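# Move the paper-filled crate into the yellow bay

## Task

Get the crate inside the yellow taped bay, upright, with every part of it within the tape and none on or over it, and with all its paper still inside. Nothing else in the room may be disturbed, and the robot must not fall or be left tilted. The crate has to stay there without the robot holding it.

## Robot and tools

Robot: a TidyBot++ wheeled base (0.54 m long, 0.50 m wide, 0.38 m tall) on four driven casters, carrying a single seven-joint arm with a two-finger gripper. The shoulder sits 0.12 m ahead of the base centre and 0.68 m above the floor. Two cameras: base_camera, fixed on the base near (0.23, 0, 0.35) m and tilted downward (644x364 pinhole), and wrist_camera, a fisheye (644x476) that looks along the hand. A loose object may occasionally get a brief push from outside.

Frames: the base frame has its origin on the floor below the base centre, x forward, y left, z up. hand_pose is reported in it: the point between the finger pads, with its z axis along the fingers and its y axis the direction the pads close along. base_odometry is measured from where the base stood at the start of the scene; heading is in radians, left positive, -3.142 to 3.142. base_tilt is in degrees, forward and right positive. Odometry counts wheel turns, so slip looks like travel, and it drifts a few cm and degrees over many moves.

execute_actions: "actions" is a list holding one action or none (empty list = just report state and images). An action may contain:
- "base": exactly one relative move, an offset from where the base last reported itself: translate_m (metres, forward positive, -2 to 2), strafe_m (metres sideways, left positive, -2 to 2) or rotate_rad (radians, counter-clockwise from above positive, -6.3 to 6.3). The heading is not changed by translate or strafe.
- "joints": absolute targets by name, in radians: joint_1_rad (unlimited; positive turns the arm clockwise seen from above, opposite to rotate_rad), joint_2_rad shoulder -2.249 to 2.249, joint_3_rad unlimited, joint_4_rad elbow -2.579 to 2.579, joint_5_rad unlimited, joint_6_rad wrist -2.099 to 2.099, joint_7_rad unlimited (hand pointing down: positive is counter-clockwise from above; at 1.57 the fingers open toward left and right). gripper_pos is a 0 to 1 scale, 0 fully open (about 85 mm gap), 1 fully closed; gap is roughly 85 x (1 - gripper_pos) mm. Unlimited joints go the short way round, so turn them in steps smaller than half a turn. Done tolerances are ±0.039 for joints 1 to 4, ±0.056 for 5 to 7, ±0.03 for the gripper.
- "speeds": lower top speeds for this action only, keyed translate_m and strafe_m (0.05 to 0.5 m/s) or rotate_rad (0.1 to 1.57 rad/s); the maximum is the default.
All named motions start together. A base move needing more than 8.667 s is refused; no action runs beyond 15 s. Unknown keys or out-of-range numbers reject the whole call. Anything left out of an action may keep pushing toward its previous target. "cameras" picks images: base_camera, wrist_camera or all; omitted or null gives all, [] gives none. The pictures line lists image order.

Arm geometry: upper arm 0.42 m, forearm 0.31 m, hand 0.31 m to the hand point. With joint_1_rad 0, joint_3_rad 3.14, joint_5_rad 0 (near the start pose) the arm stays in the vertical plane of the base x axis; segment tilts from vertical (forward positive) are joint_2, joint_2 - joint_4, and joint_2 - joint_4 - joint_6. Sum length x sin for reach ahead of the shoulder and length x cos for height above it. Joints move at up to 1.39 rad/s (1.22 for joints 5 to 7). The arm starts folded, hand down, reaching up to 0.08 m past the base front with the elbow up to 1.15 m high. A downward hand reaches at most about 0.94 m high, and only close in. Closed fingertips stick out about 20 mm past the hand point; closed fingers grip hard (about 100 N each).

Other tools: wait(seconds 0 to 10) lets time pass and returns state and images. zoom_image(camera, region [x0, y0, x1, y1] in pixels, top-left origin, at most 504x504) enlarges part of that camera's latest full image. read_manual(section "licences") only gives licence text. finished_scene(scene number) ends the scene for good and reports success; call it only once the crate rests correctly on its own.

Reading results: base_status and joint_status tell how each motion ended. "done" for the base only means the wheels turned the full amount; a blocked base shoves until time-out and may still say done. "off_target" means it stopped short and may still push. After "contact_stop" or "time_out" the target is dropped and it holds still. For the gripper, "done" at 1 means it closed on nothing; "off_target" means something is held at the shown reading. "joint command not followed" plus "cause:" means arm targets were withheld, usually to avoid the arm hitting itself; the robot may retry them later, and a gripper target still runs. on_its_own reports uncommanded movement. motor_effort is percent of maximum, positive toward higher joint values, bracketed peak from the last action; readings are noisy and offset. "ARM HIT" means a hard hit of the arm on the base or itself; nothing keeps the arm off the base. A motor temperature line lists each arm joint.

Accuracy: friction can leave joints a little off while reporting done, putting the hand a cm or two off (more when stretched); correct by sending last command plus (wanted minus read). hand_pose itself may be a cm or two wrong; trust images. Carrying a load makes the arm sag; never resend the read angle while holding something.

Avoid: dropping or slamming the crate, spilling paper, bumping other objects, hard pushes. Driving while the arm is snagged above about 0.8 m, or pulling sideways on a raised hand, can tip the robot; back off or retract to right it. Large impacts trigger a torque fault (limits 104.5 N m joints 1 to 4, 51.3 N m joints 5 to 7; warnings at 56.7 and 29.4) which freezes the arm and gripper for 10 s. Holding loads heats motors: MOTOR HOT from 60 °C, and at 75 °C an OVER-TEMPERATURE FAULT lets the arm sink and marks keys "limit_stop_at_motor_heat"; resend targets then. The robot holds its last command while you think, so do not leave a heavy load hanging for long.

Each tool is called after "Request:" as a command line: name --argument value for each argument, lists and objects as JSON in quotes; but a table of rows of numbers goes row by row, as --pt "numbers of a row", without its own name.

## Session

Request:
execute_actions --actions '[]'

Scene clock: 0.00 s.
Motor temperatures (°C, as the motors report them): [36 34 34 37 48 48 50]
base_odometry: x=+0.000 y=+0.000 heading=+0.000 (m, m, rad; odometry frame)
base_tilt: forward=-0.3 right=-0.7 (deg)
base_status: not commanded
joint_positions: joint_1_rad=-0.010 joint_2_rad=-0.396 joint_3_rad=+3.150 joint_4_rad=-2.507 joint_5_rad=-0.019 joint_6_rad=-0.831 joint_7_rad=+1.583 gripper_pos=+0.000
joint_status: not commanded
motor_effort: joint_1_rad=+0 joint_2_rad=-1 joint_3_rad=-1 joint_4_rad=+13 joint_5_rad=-1 joint_6_rad=+0 joint_7_rad=+0 (%)
hand_pose: x=+0.2884 y=+0.0064 z=+0.6034 quat_wxyz=(-0.009, +0.995, +0.001, +0.100) (m; base frame)
pictures: base_camera, wrist_camera
Images, in order (width x height): base_camera 644x364, wrist_camera 644x476.

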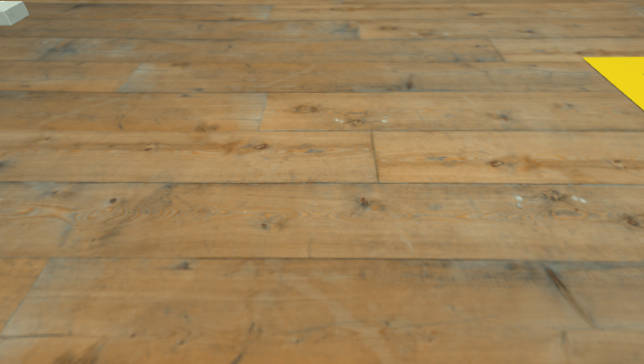

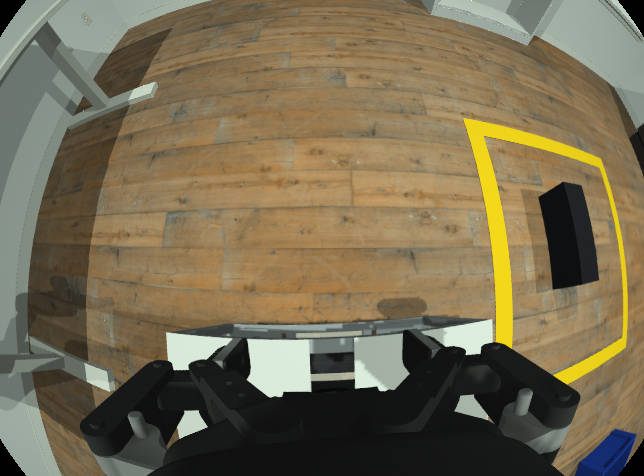

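Request:
execute_actions --actions '[{"base":{"rotate_rad":-1.57},"joints":{"joint_6_rad":-1.2,"joint_4_rad":-2.2}}]'

Request:
execute_actions --actions '[{"base":{"rotate_rad":-1.0},"joints":{"joint_6_rad":-0.5,"joint_4_rad":-2.2}}]'

Scene clock: 7.37 s.
Motor temperatures (°C, as the motors report them): [36 34 34 37 48 48 50]
base_odometry: x=+0.000 y=+0.000 heading=-1.570 (m, m, rad; odometry frame)
base_tilt: forward=-0.3 right=-0.7 (deg)
base_status: done
joint_positions: joint_1_rad=-0.010 joint_2_rad=-0.396 joint_3_rad=+3.150 joint_4_rad=-2.207 joint_5_rad=-0.019 joint_6_rad=-1.168 joint_7_rad=+1.583 gripper_pos=+0.000
joint_status: all done
motor_effort: joint_1_rad=+0(1) joint_2_rad=-3(4) joint_3_rad=-1(1) joint_4_rad=+19(18) joint_5_rad=-1(2) joint_6_rad=+1(2) joint_7_rad=+0(1) (%)
hand_pose: x=+0.3123 y=+0.0073 z=+0.6880 quat_wxyz=(-0.010, +0.997, +0.004, +0.081) (m; base frame)
pictures: base_camera, wrist_camera
camera_calibration (this result's frames):
wrist_camera: T_world_to_cam=[[-0.0349236, -0.99937, -0.00637819, 0.0228177], [-0.981734, 0.0355003, -0.186919, 0.496057], [0.187027, -0.000266192, -0.982355, 0.752833], [0, 0, 0, 1]] pos_world=[0.346993, 0.00539357, 0.832417]
Images, in order (width x height): base_camera 644x364, wrist_camera 644x476.

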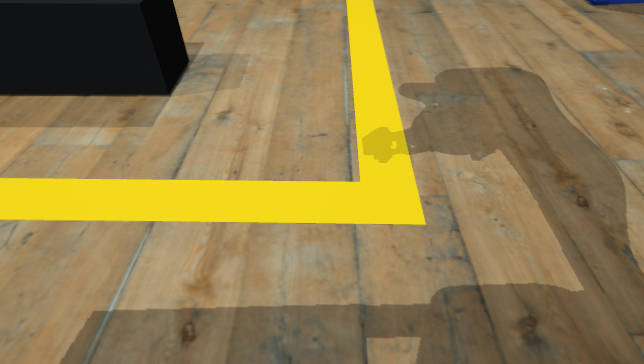

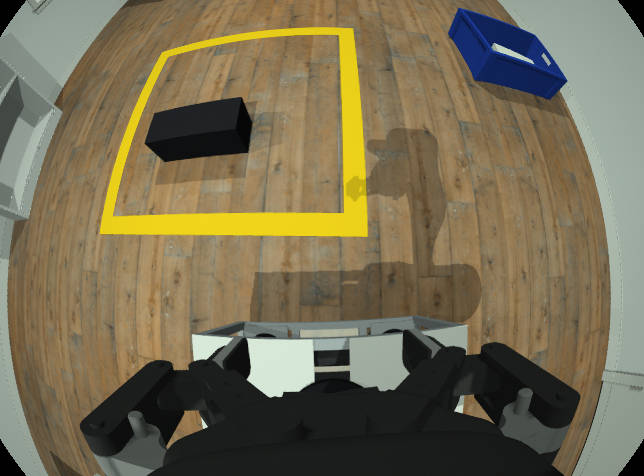

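Scene clock: 9.30 s.
Motor temperatures (°C, as the motors report them): [36 34 34 37 48 48 50]
base_odometry: x=+0.000 y=+0.000 heading=-2.569 (m, m, rad; odometry frame)
base_tilt: forward=-0.3 right=-0.7 (deg)
base_status: done
joint_positions: joint_1_rad=-0.010 joint_2_rad=-0.396 joint_3_rad=+3.150 joint_4_rad=-2.201 joint_5_rad=-0.019 joint_6_rad=-0.508 joint_7_rad=+1.583 gripper_pos=+0.000
joint_status: all done
motor_effort: joint_1_rad=-1(2) joint_2_rad=-7(7) joint_3_rad=-1(0) joint_4_rad=+22(22) joint_5_rad=-1(2) joint_6_rad=+6(6) joint_7_rad=+1(0) (%)
hand_pose: x=+0.4920 y=+0.0048 z=+0.7866 quat_wxyz=(-0.007, +0.915, +0.000, +0.402) (m; base frame)
pictures: base_camera, wrist_camera
camera_calibration (this result's frames):
wrist_camera: T_world_to_cam=[[-0.0374703, -0.998851, -0.0298827, 0.0469372], [-0.655768, 0.0471423, -0.753489, 0.97619], [0.754032, -0.00863733, -0.656781, 0.281122], [0, 0, 0, 1]] pos_world=[0.429938, 0.00329158, 0.921587]
Images, in order (width x height): base_camera 644x364, wrist_camera 644x476.

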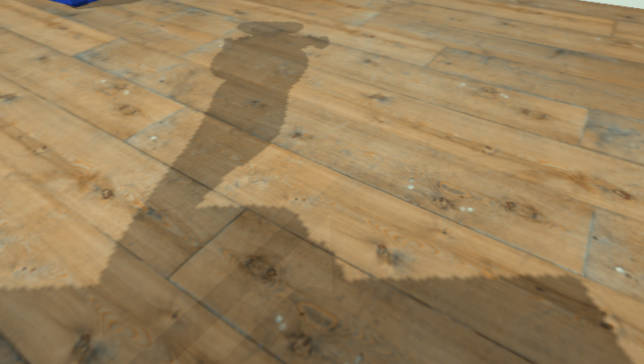

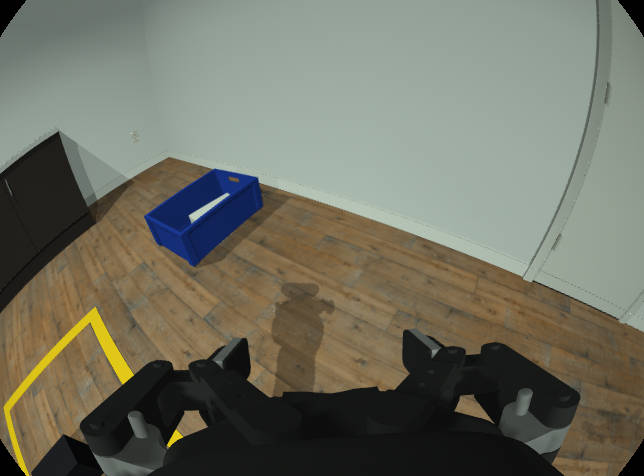

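Request:
execute_actions --actions '[{"base":{"rotate_rad":1.0},"joints":{"joint_2_rad":0.9,"joint_4_rad":-1.3,"joint_6_rad":-0.94}}]' --cameras '[]'

Request:
execute_actions --actions '[{"base":{"strafe_m":-0.78}}]' --cameras '[]'

Request:
execute_actions --actions '[{"base":{"translate_m":0.65}}]'

Scene clock: 39.33 s.
Motor temperatures (°C, as the motors report them): [36 34 34 37 48 48 50]
base_odometry: x=+0.000 y=+0.000 heading=-1.570 (m, m, rad; odometry frame)
base_tilt: forward=-0.3 right=-0.7 (deg)
base_status: done
joint_positions: joint_1_rad=-0.010 joint_2_rad=+0.899 joint_3_rad=+3.151 joint_4_rad=-1.315 joint_5_rad=-0.019 joint_6_rad=-0.908 joint_7_rad=+1.583 gripper_pos=+0.000
joint_status: all done
motor_effort: joint_1_rad=+0(3) joint_2_rad=-45(46) joint_3_rad=-2(5) joint_4_rad=+15(22) joint_5_rad=-1(2) joint_6_rad=+0(6) joint_7_rad=+0(1) (%)
hand_pose: x=+0.7059 y=+0.0070 z=+0.4438 quat_wxyz=(-0.004, +1.000, +0.002, +0.010) (m; base frame)
pictures: none
No camera images: the call's "cameras" was empty. Leave "cameras" out to get every camera's image.

Scene clock: 42.30 s.
Motor temperatures (°C, as the motors report them): [36 34 34 37 48 48 50]
base_odometry: x=-0.780 y=-0.002 heading=-1.569 (m, m, rad; odometry frame)
base_tilt: forward=-0.3 right=-0.7 (deg)
base_status: done
joint_positions: joint_1_rad=-0.008 joint_2_rad=+0.899 joint_3_rad=+3.151 joint_4_rad=-1.315 joint_5_rad=-0.019 joint_6_rad=-0.909 joint_7_rad=+1.583 gripper_pos=+0.000
joint_status: not commanded
motor_effort: joint_1_rad=-1(4) joint_2_rad=-45(46) joint_3_rad=-2(4) joint_4_rad=+15(15) joint_5_rad=-1(2) joint_6_rad=+0(0) joint_7_rad=+0(0) (%)
hand_pose: x=+0.7060 y=+0.0059 z=+0.4439 quat_wxyz=(-0.004, +1.000, +0.001, +0.010) (m; base frame)
pictures: none
No camera images: the call's "cameras" was empty. Leave "cameras" out to get every camera's image.

Scene clock: 45.00 s.
Motor temperatures (°C, as the motors report them): [36 34 34 37 48 48 50]
base_odometry: x=-0.779 y=-0.652 heading=-1.569 (m, m, rad; odometry frame)
base_tilt: forward=-0.3 right=-0.7 (deg)
base_status: done
joint_positions: joint_1_rad=-0.009 joint_2_rad=+0.899 joint_3_rad=+3.151 joint_4_rad=-1.308 joint_5_rad=-0.019 joint_6_rad=-0.913 joint_7_rad=+1.583 gripper_pos=+0.000
joint_status: not commanded
motor_effort: joint_1_rad=+0(3) joint_2_rad=-45(46) joint_3_rad=-2(0) joint_4_rad=+15(16) joint_5_rad=-1(0) joint_6_rad=+0(1) joint_7_rad=+0(0) (%)
hand_pose: x=+0.7079 y=+0.0060 z=+0.4457 quat_wxyz=(-0.004, +1.000, +0.001, +0.011) (m; base frame)
pictures: base_camera, wrist_camera
camera_calibration (this result's frames):
wrist_camera: T_world_to_cam=[[-0.0389538, -0.999172, 0.0117052, 0.0285082], [-0.9981, 0.0383471, -0.0482203, 0.788947], [0.0477315, -0.0135614, -0.998768, 0.54688], [0, 0, 0, 1]] pos_world=[0.762456, 0.00564726, 0.583915]
Images, in order (width x height): base_camera 644x364, wrist_camera 644x476.

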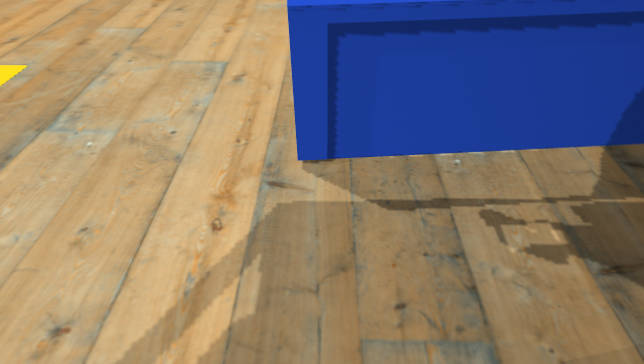

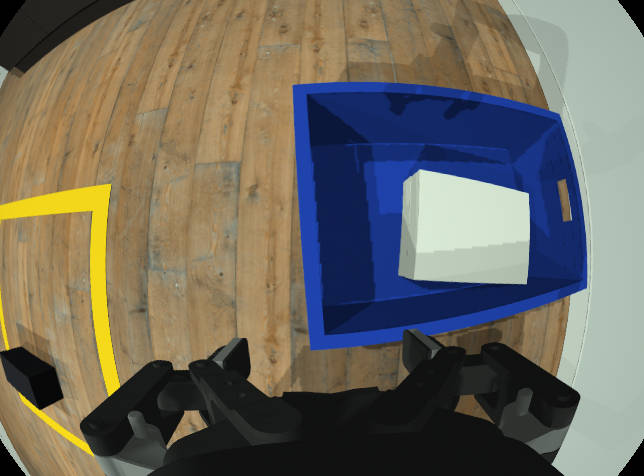

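Request:
execute_actions --actions '[{"base":{"translate_m":0.05},"joints":{"joint_2_rad":1.2,"joint_4_rad":-0.95,"joint_6_rad":-1.0,"joint_1_rad":-0.04}}]'

Request:
execute_actions --actions '[{"joints":{"joint_2_rad":1.51,"joint_4_rad":-0.79,"joint_6_rad":-0.83}}]'

Request:
execute_actions --actions '[{"joints":{"gripper_pos":1}}]'

Scene clock: 55.97 s.
Motor temperatures (°C, as the motors report them): [36 34 34 37 48 48 50]
base_odometry: x=-0.780 y=-0.702 heading=-1.570 (m, m, rad; odometry frame)
base_tilt: forward=-0.3 right=-0.7 (deg)
base_status: done
joint_positions: joint_1_rad=-0.022 joint_2_rad=+1.203 joint_3_rad=+3.151 joint_4_rad=-0.965 joint_5_rad=-0.019 joint_6_rad=-0.969 joint_7_rad=+1.583 gripper_pos=+0.000
joint_status: all done
motor_effort: joint_1_rad=-1(4) joint_2_rad=-51(54) joint_3_rad=-2(4) joint_4_rad=+15(17) joint_5_rad=-1(1) joint_6_rad=+0(1) joint_7_rad=+1(1) (%)
hand_pose: x=+0.7732 y=+0.0158 z=+0.3450 quat_wxyz=(-0.004, +1.000, +0.010, +0.003) (m; base frame)
pictures: base_camera, wrist_camera
camera_calibration (this result's frames):
wrist_camera: T_world_to_cam=[[-0.0216354, -0.999679, 0.0131583, 0.0282107], [-0.999254, 0.0212015, -0.0322663, 0.844535], [0.0319769, -0.0138466, -0.999393, 0.455749], [0, 0, 0, 1]] pos_world=[0.829942, 0.0166068, 0.482351]
Images, in order (width x height): base_camera 644x364, wrist_camera 644x476.

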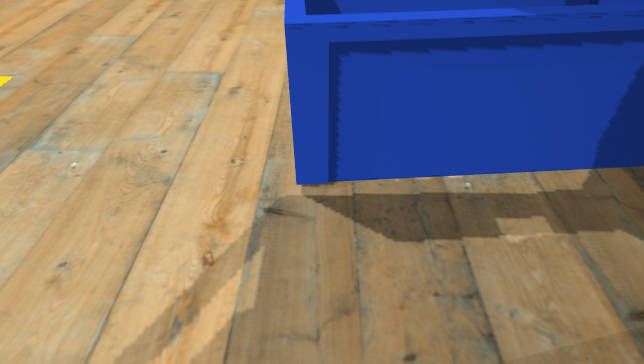

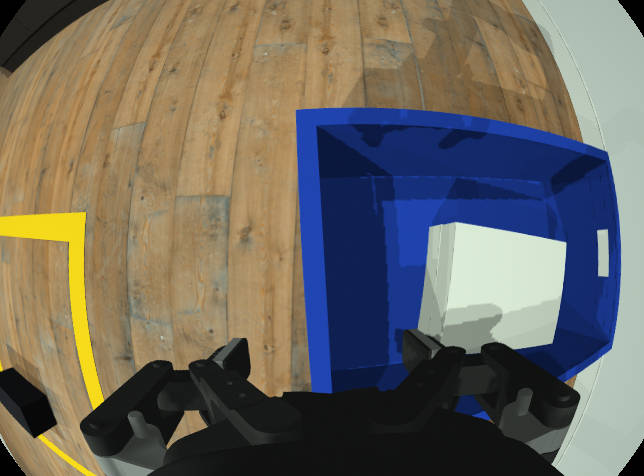

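Scene clock: 57.77 s.
Motor temperatures (°C, as the motors report them): [36 34 34 37 48 48 50]
base_odometry: x=-0.780 y=-0.702 heading=-1.570 (m, m, rad; odometry frame)
base_tilt: forward=-0.3 right=-0.7 (deg)
base_status: not commanded
joint_positions: joint_1_rad=-0.022 joint_2_rad=+1.511 joint_3_rad=+3.151 joint_4_rad=-0.801 joint_5_rad=-0.019 joint_6_rad=-0.860 joint_7_rad=+1.583 gripper_pos=+0.000
joint_status: all done
motor_effort: joint_1_rad=+0(0) joint_2_rad=-51(56) joint_3_rad=-2(2) joint_4_rad=+14(15) joint_5_rad=-1(1) joint_6_rad=+0(1) joint_7_rad=+1(0) (%)
hand_pose: x=+0.7611 y=+0.0153 z=+0.1834 quat_wxyz=(-0.002, +1.000, +0.010, -0.016) (m; base frame)
pictures: base_camera, wrist_camera
camera_calibration (this result's frames):
wrist_camera: T_world_to_cam=[[-0.0202527, -0.999657, 0.0165772, 0.0278525], [-0.999785, 0.0203227, 0.00406486, 0.820928], [-0.00440036, -0.0164913, -0.999854, 0.322364], [0, 0, 0, 1]] pos_world=[0.822734, 0.0164757, 0.318518]
Images, in order (width x height): base_camera 644x364, wrist_camera 644x476.

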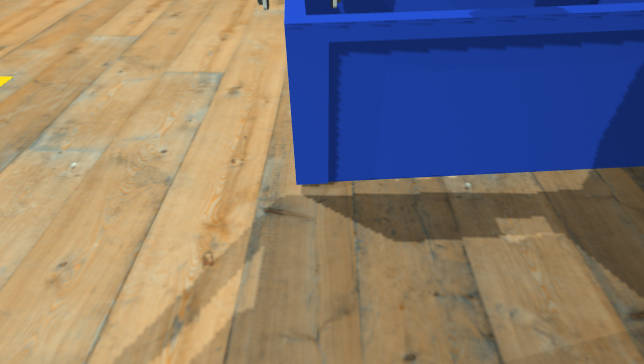

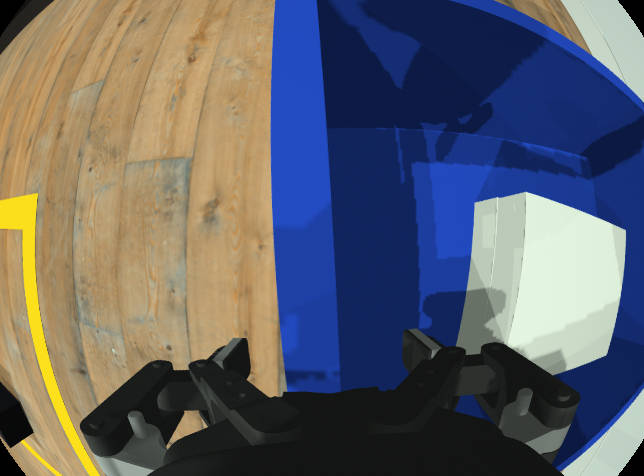

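Scene clock: 58.87 s.
Motor temperatures (°C, as the motors report them): [36 34 34 37 48 48 50]
base_odometry: x=-0.780 y=-0.702 heading=-1.570 (m, m, rad; odometry frame)
base_tilt: forward=-0.3 right=-0.7 (deg)
base_status: not commanded
joint_positions: joint_1_rad=-0.035 joint_2_rad=+1.511 joint_3_rad=+3.153 joint_4_rad=-0.801 joint_5_rad=-0.014 joint_6_rad=-0.860 joint_7_rad=+1.583 gripper_pos=+0.802
joint_status: gripper_pos off_target (ended at +0.802, target +1.000)
motor_effort: joint_1_rad=-1(4) joint_2_rad=-51(52) joint_3_rad=-5(9) joint_4_rad=+14(13) joint_5_rad=-3(8) joint_6_rad=+1(1) joint_7_rad=+3(2) (%)
hand_pose: x=+0.7609 y=+0.0210 z=+0.1834 quat_wxyz=(+0.001, +1.000, +0.018, -0.015) (m; base frame)
pictures: base_camera, wrist_camera
camera_calibration (this result's frames):
wrist_camera: T_world_to_cam=[[-0.00409527, -0.999739, 0.0224669, 0.0201771], [-0.999984, 0.00418003, 0.00372692, 0.821256], [-0.00381986, -0.0224513, -0.999741, 0.32218], [0, 0, 0, 1]] pos_world=[0.822556, 0.0239724, 0.318582]
Images, in order (width x height): base_camera 644x364, wrist_camera 644x476.

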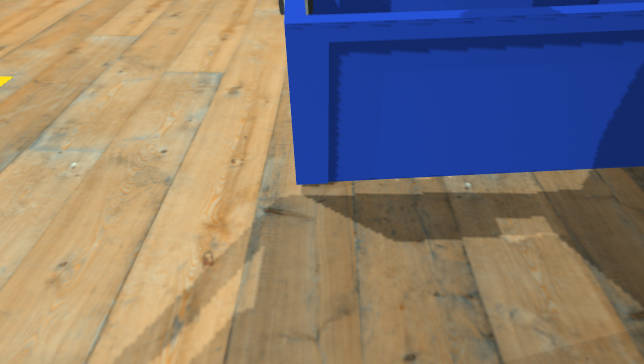

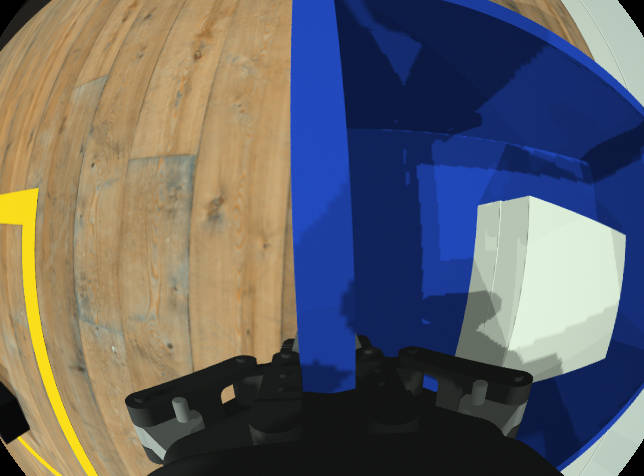

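Shallow-looking crate height (~0.2); gripped. Drag.

Request:
execute_actions --actions '[{"base":{"strafe_m":0.2},"speeds":{"strafe_m":0.1}}]'

Request:
execute_actions --actions '[{"base":{"translate_m":-0.24},"speeds":{"translate_m":0.1}}]'

Request:
execute_actions --actions '[{"base":{"strafe_m":0.65},"speeds":{"strafe_m":0.15}}]'

Scene clock: 65.17 s.
Motor temperatures (°C, as the motors report them): [36 34 34 37 48 48 50]
base_odometry: x=-0.580 y=-0.702 heading=-1.570 (m, m, rad; odometry frame)
base_tilt: forward=-0.3 right=-0.7 (deg)
base_status: done
joint_positions: joint_1_rad=+0.056 joint_2_rad=+1.514 joint_3_rad=+3.215 joint_4_rad=-0.798 joint_5_rad=+0.030 joint_6_rad=-0.841 joint_7_rad=+1.599 gripper_pos=+0.804
joint_status: not commanded
motor_effort: joint_1_rad=-18(22) joint_2_rad=-51(55) joint_3_rad=-12(16) joint_4_rad=+14(18) joint_5_rad=-5(12) joint_6_rad=+0(6) joint_7_rad=+2(5) (%)
hand_pose: x=+0.7639 y=-0.0811 z=+0.1832 quat_wxyz=(+0.047, +0.999, -0.007, -0.008) (m; base frame)
pictures: base_camera, wrist_camera
camera_calibration (this result's frames):
wrist_camera: T_world_to_cam=[[-0.0535819, -0.991879, 0.115346, -0.0604808], [-0.99852, 0.0521483, -0.0154125, 0.83092], [0.00927226, -0.116001, -0.993206, 0.300926], [0, 0, 0, 1]] pos_world=[0.82366, -0.0684129, 0.318665]
Images, in order (width x height): base_camera 644x364, wrist_camera 644x476.

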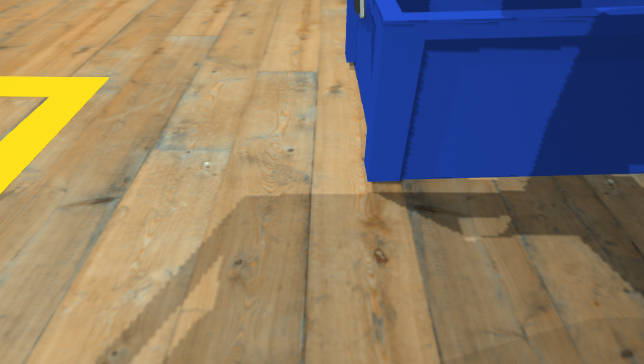

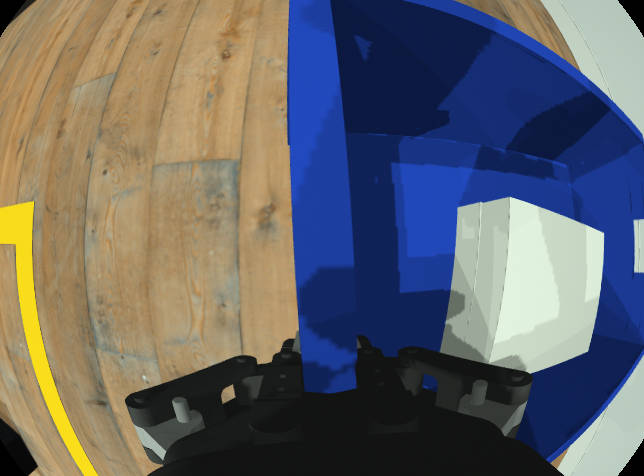

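Scene clock: 68.13 s.
Motor temperatures (°C, as the motors report them): [36 34 34 37 48 48 50]
base_odometry: x=-0.580 y=-0.462 heading=-1.570 (m, m, rad; odometry frame)
base_tilt: forward=-0.3 right=-0.7 (deg)
base_status: done
joint_positions: joint_1_rad=-0.046 joint_2_rad=+1.521 joint_3_rad=+3.189 joint_4_rad=-0.775 joint_5_rad=+0.030 joint_6_rad=-0.805 joint_7_rad=+1.640 gripper_pos=+0.804
joint_status: not commanded
motor_effort: joint_1_rad=+3(17) joint_2_rad=-54(57) joint_3_rad=-5(11) joint_4_rad=+11(14) joint_5_rad=-11(11) joint_6_rad=-3(8) joint_7_rad=-11(11) (%)
hand_pose: x=+0.7879 y=+0.0000 z=+0.1836 quat_wxyz=(+0.035, +0.997, +0.067, +0.020) (m; base frame)
pictures: base_camera, wrist_camera
camera_calibration (this result's frames):
wrist_camera: T_world_to_cam=[[0.089963, -0.99176, 0.0912114, -0.0874238], [-0.993288, -0.0960309, -0.0644696, 0.855525], [0.0726974, -0.0847993, -0.993742, 0.260559], [0, 0, 0, 1]] pos_world=[0.838706, 0.0175488, 0.322058]
Images, in order (width x height): base_camera 644x364, wrist_camera 644x476.

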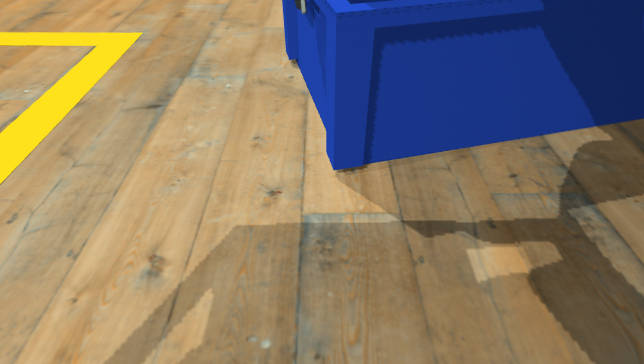

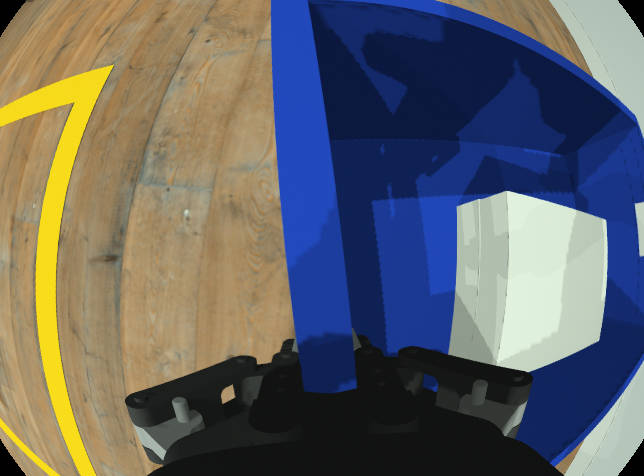

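Scene clock: 73.17 s.
Motor temperatures (°C, as the motors report them): [37 34 34 37 48 48 50]
base_odometry: x=+0.070 y=-0.461 heading=-1.570 (m, m, rad; odometry frame)
base_tilt: forward=-0.3 right=-0.7 (deg)
base_status: done
joint_positions: joint_1_rad=+0.059 joint_2_rad=+1.522 joint_3_rad=+3.211 joint_4_rad=-0.773 joint_5_rad=+0.032 joint_6_rad=-0.805 joint_7_rad=+1.599 gripper_pos=+0.804
joint_status: not commanded
motor_effort: joint_1_rad=-18(24) joint_2_rad=-52(57) joint_3_rad=-12(16) joint_4_rad=+14(14) joint_5_rad=-6(14) joint_6_rad=+0(8) joint_7_rad=+2(12) (%)
hand_pose: x=+0.7837 y=-0.0820 z=+0.1836 quat_wxyz=(+0.047, +0.999, -0.006, +0.018) (m; base frame)
pictures: base_camera, wrist_camera
camera_calibration (this result's frames):
wrist_camera: T_world_to_cam=[[-0.0550051, -0.992117, 0.112594, -0.0587629], [-0.996586, 0.0475975, -0.0674547, 0.858411], [0.0615637, -0.11592, -0.991349, 0.259676], [0, 0, 0, 1]] pos_world=[0.836262, -0.0690562, 0.32195]
Images, in order (width x height): base_camera 644x364, wrist_camera 644x476.

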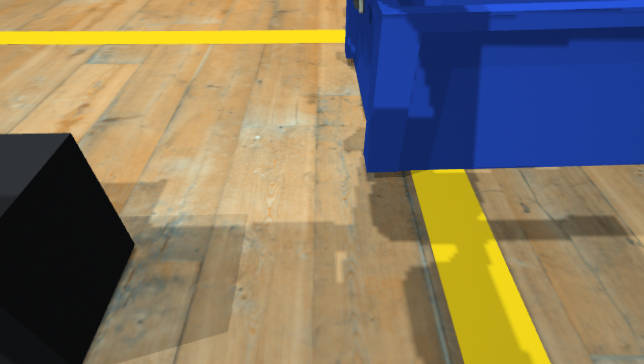

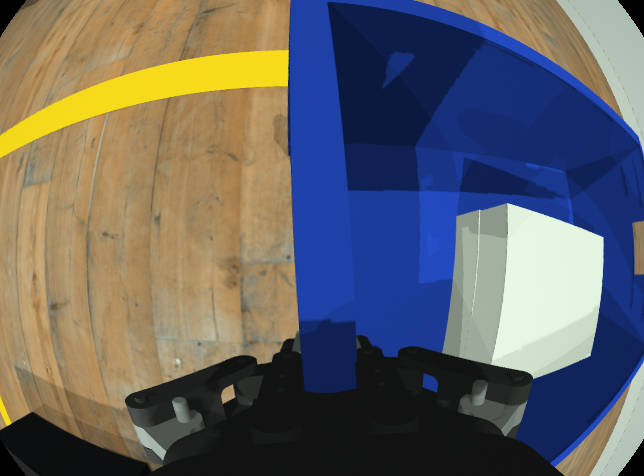

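Request:
execute_actions --actions '[{"base":{"translate_m":-0.025},"speeds":{"translate_m":0.1}}]' --cameras '[]'

Request:
execute_actions --actions '[{"base":{"strafe_m":0.7},"speeds":{"strafe_m":0.2}}]'

Request:
execute_actions --actions '[{"joints":{"gripper_pos":0,"joint_1_rad":0.06}}]' --cameras '[]'

Request:
execute_actions --actions '[{"joints":{"joint_2_rad":0.9,"joint_4_rad":-1.0,"joint_6_rad":-1.2}}]' --cameras '[]'

Request:
execute_actions --actions '[{"joints":{"joint_1_rad":0.5,"joint_7_rad":2.07}}]'

Scene clock: 80.60 s.
Motor temperatures (°C, as the motors report them): [37 35 34 37 48 48 50]
base_odometry: x=+0.070 y=-0.436 heading=-1.570 (m, m, rad; odometry frame)
base_tilt: forward=-0.3 right=-0.7 (deg)
base_status: done
joint_positions: joint_1_rad=+0.029 joint_2_rad=+1.523 joint_3_rad=+3.208 joint_4_rad=-0.772 joint_5_rad=+0.027 joint_6_rad=-0.804 joint_7_rad=+1.599 gripper_pos=+0.804
joint_status: not commanded
motor_effort: joint_1_rad=-12(17) joint_2_rad=-54(56) joint_3_rad=-10(11) joint_4_rad=+13(13) joint_5_rad=-7(8) joint_6_rad=-2(6) joint_7_rad=-2(4) (%)
hand_pose: x=+0.7865 y=-0.0598 z=+0.1836 quat_wxyz=(+0.044, +0.999, +0.008, +0.020) (m; base frame)
pictures: none
No camera images: the call's "cameras" was empty. Leave "cameras" out to get every camera's image.

Scene clock: 84.90 s.
Motor temperatures (°C, as the motors report them): [37 35 34 37 48 48 50]
base_odometry: x=+0.770 y=-0.436 heading=-1.570 (m, m, rad; odometry frame)
base_tilt: forward=-0.3 right=-0.7 (deg)
base_status: done
joint_positions: joint_1_rad=+0.059 joint_2_rad=+1.522 joint_3_rad=+3.221 joint_4_rad=-0.776 joint_5_rad=+0.025 joint_6_rad=-0.804 joint_7_rad=+1.597 gripper_pos=+0.804
joint_status: not commanded
motor_effort: joint_1_rad=-18(25) joint_2_rad=-52(57) joint_3_rad=-11(16) joint_4_rad=+14(14) joint_5_rad=-5(12) joint_6_rad=+0(6) joint_7_rad=+3(6) (%)
hand_pose: x=+0.7825 y=-0.0854 z=+0.1836 quat_wxyz=(+0.049, +0.999, -0.009, +0.017) (m; base frame)
pictures: base_camera, wrist_camera
camera_calibration (this result's frames):
wrist_camera: T_world_to_cam=[[-0.062439, -0.991154, 0.11711, -0.0570848], [-0.996285, 0.0549253, -0.0663275, 0.857564], [0.0593085, -0.120816, -0.990902, 0.260636], [0, 0, 0, 1]] pos_world=[0.835356, -0.0721928, 0.32183]
Images, in order (width x height): base_camera 644x364, wrist_camera 644x476.

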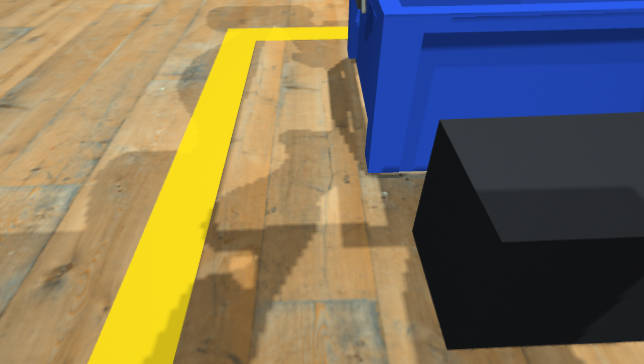

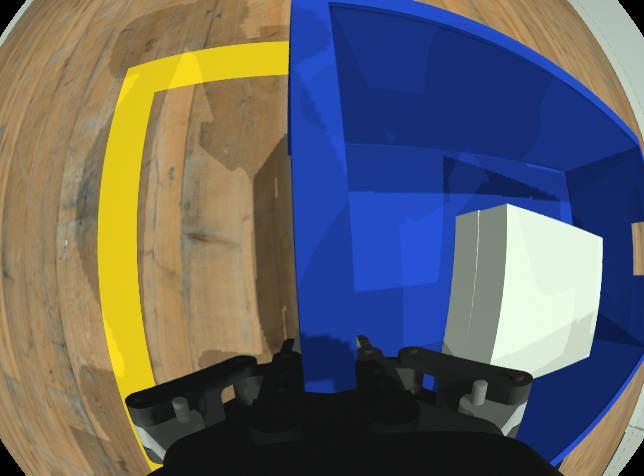

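Scene clock: 86.00 s.
Motor temperatures (°C, as the motors report them): [37 35 34 37 48 48 50]
base_odometry: x=+0.770 y=-0.436 heading=-1.570 (m, m, rad; odometry frame)
base_tilt: forward=-0.3 right=-0.7 (deg)
base_status: not commanded
joint_positions: joint_1_rad=+0.062 joint_2_rad=+1.521 joint_3_rad=+3.167 joint_4_rad=-0.777 joint_5_rad=+0.001 joint_6_rad=-0.804 joint_7_rad=+1.597 gripper_pos=+0.000
joint_status: all done
motor_effort: joint_1_rad=-1(18) joint_2_rad=-52(53) joint_3_rad=-2(11) joint_4_rad=+14(15) joint_5_rad=-1(5) joint_6_rad=+0(1) joint_7_rad=+0(2) (%)
hand_pose: x=+0.7843 y=-0.0534 z=+0.1826 quat_wxyz=(+0.014, +1.000, -0.018, +0.019) (m; base frame)
pictures: none
No camera images: the call's "cameras" was empty. Leave "cameras" out to get every camera's image.

Scene clock: 88.00 s.
Motor temperatures (°C, as the motors report them): [37 35 34 37 48 48 50]
base_odometry: x=+0.770 y=-0.436 heading=-1.570 (m, m, rad; odometry frame)
base_tilt: forward=-0.3 right=-0.8 (deg)
base_status: not commanded
joint_positions: joint_1_rad=+0.062 joint_2_rad=+0.899 joint_3_rad=+3.167 joint_4_rad=-0.986 joint_5_rad=+0.001 joint_6_rad=-1.170 joint_7_rad=+1.597 gripper_pos=+0.000
joint_status: all done
motor_effort: joint_1_rad=+0(1) joint_2_rad=-47(56) joint_3_rad=-2(2) joint_4_rad=+18(19) joint_5_rad=-1(1) joint_6_rad=+1(1) joint_7_rad=+1(1) (%)
hand_pose: x=+0.7721 y=-0.0525 z=+0.5362 quat_wxyz=(+0.012, +0.999, -0.025, +0.042) (m; base frame)
pictures: none
No camera images: the call's "cameras" was empty. Leave "cameras" out to get every camera's image.

Scene clock: 89.77 s.
Motor temperatures (°C, as the motors report them): [37 35 34 37 48 48 50]
base_odometry: x=+0.770 y=-0.436 heading=-1.570 (m, m, rad; odometry frame)
base_tilt: forward=-0.3 right=-0.7 (deg)
base_status: not commanded
joint_positions: joint_1_rad=+0.502 joint_2_rad=+0.899 joint_3_rad=+3.159 joint_4_rad=-0.986 joint_5_rad=-0.004 joint_6_rad=-1.170 joint_7_rad=+2.045 gripper_pos=+0.000
joint_status: all done
motor_effort: joint_1_rad=+0(6) joint_2_rad=-47(48) joint_3_rad=-2(4) joint_4_rad=+18(18) joint_5_rad=-1(2) joint_6_rad=+1(1) joint_7_rad=+1(1) (%)
hand_pose: x=+0.6903 y=-0.3206 z=+0.5362 quat_wxyz=(+0.025, +0.999, -0.019, +0.036) (m; base frame)
pictures: base_camera, wrist_camera
camera_calibration (this result's frames):
wrist_camera: T_world_to_cam=[[-0.0830598, -0.994416, 0.0651044, -0.296226], [-0.991962, 0.0762435, -0.100983, 0.824411], [0.0954554, -0.0729687, -0.992756, 0.578428], [0, 0, 0, 1]] pos_world=[0.737966, -0.315221, 0.676775]
Images, in order (width x height): base_camera 644x364, wrist_camera 644x476.

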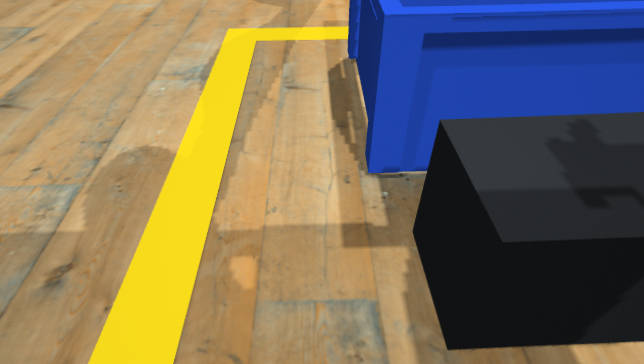

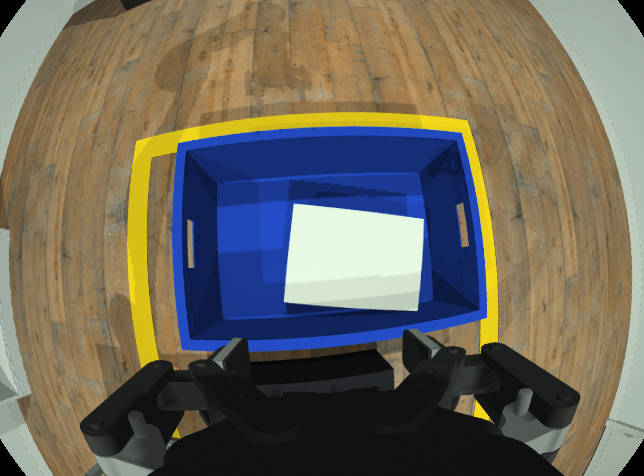

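Request:
finished_scene --scene 1

The scene is finished: the task was done.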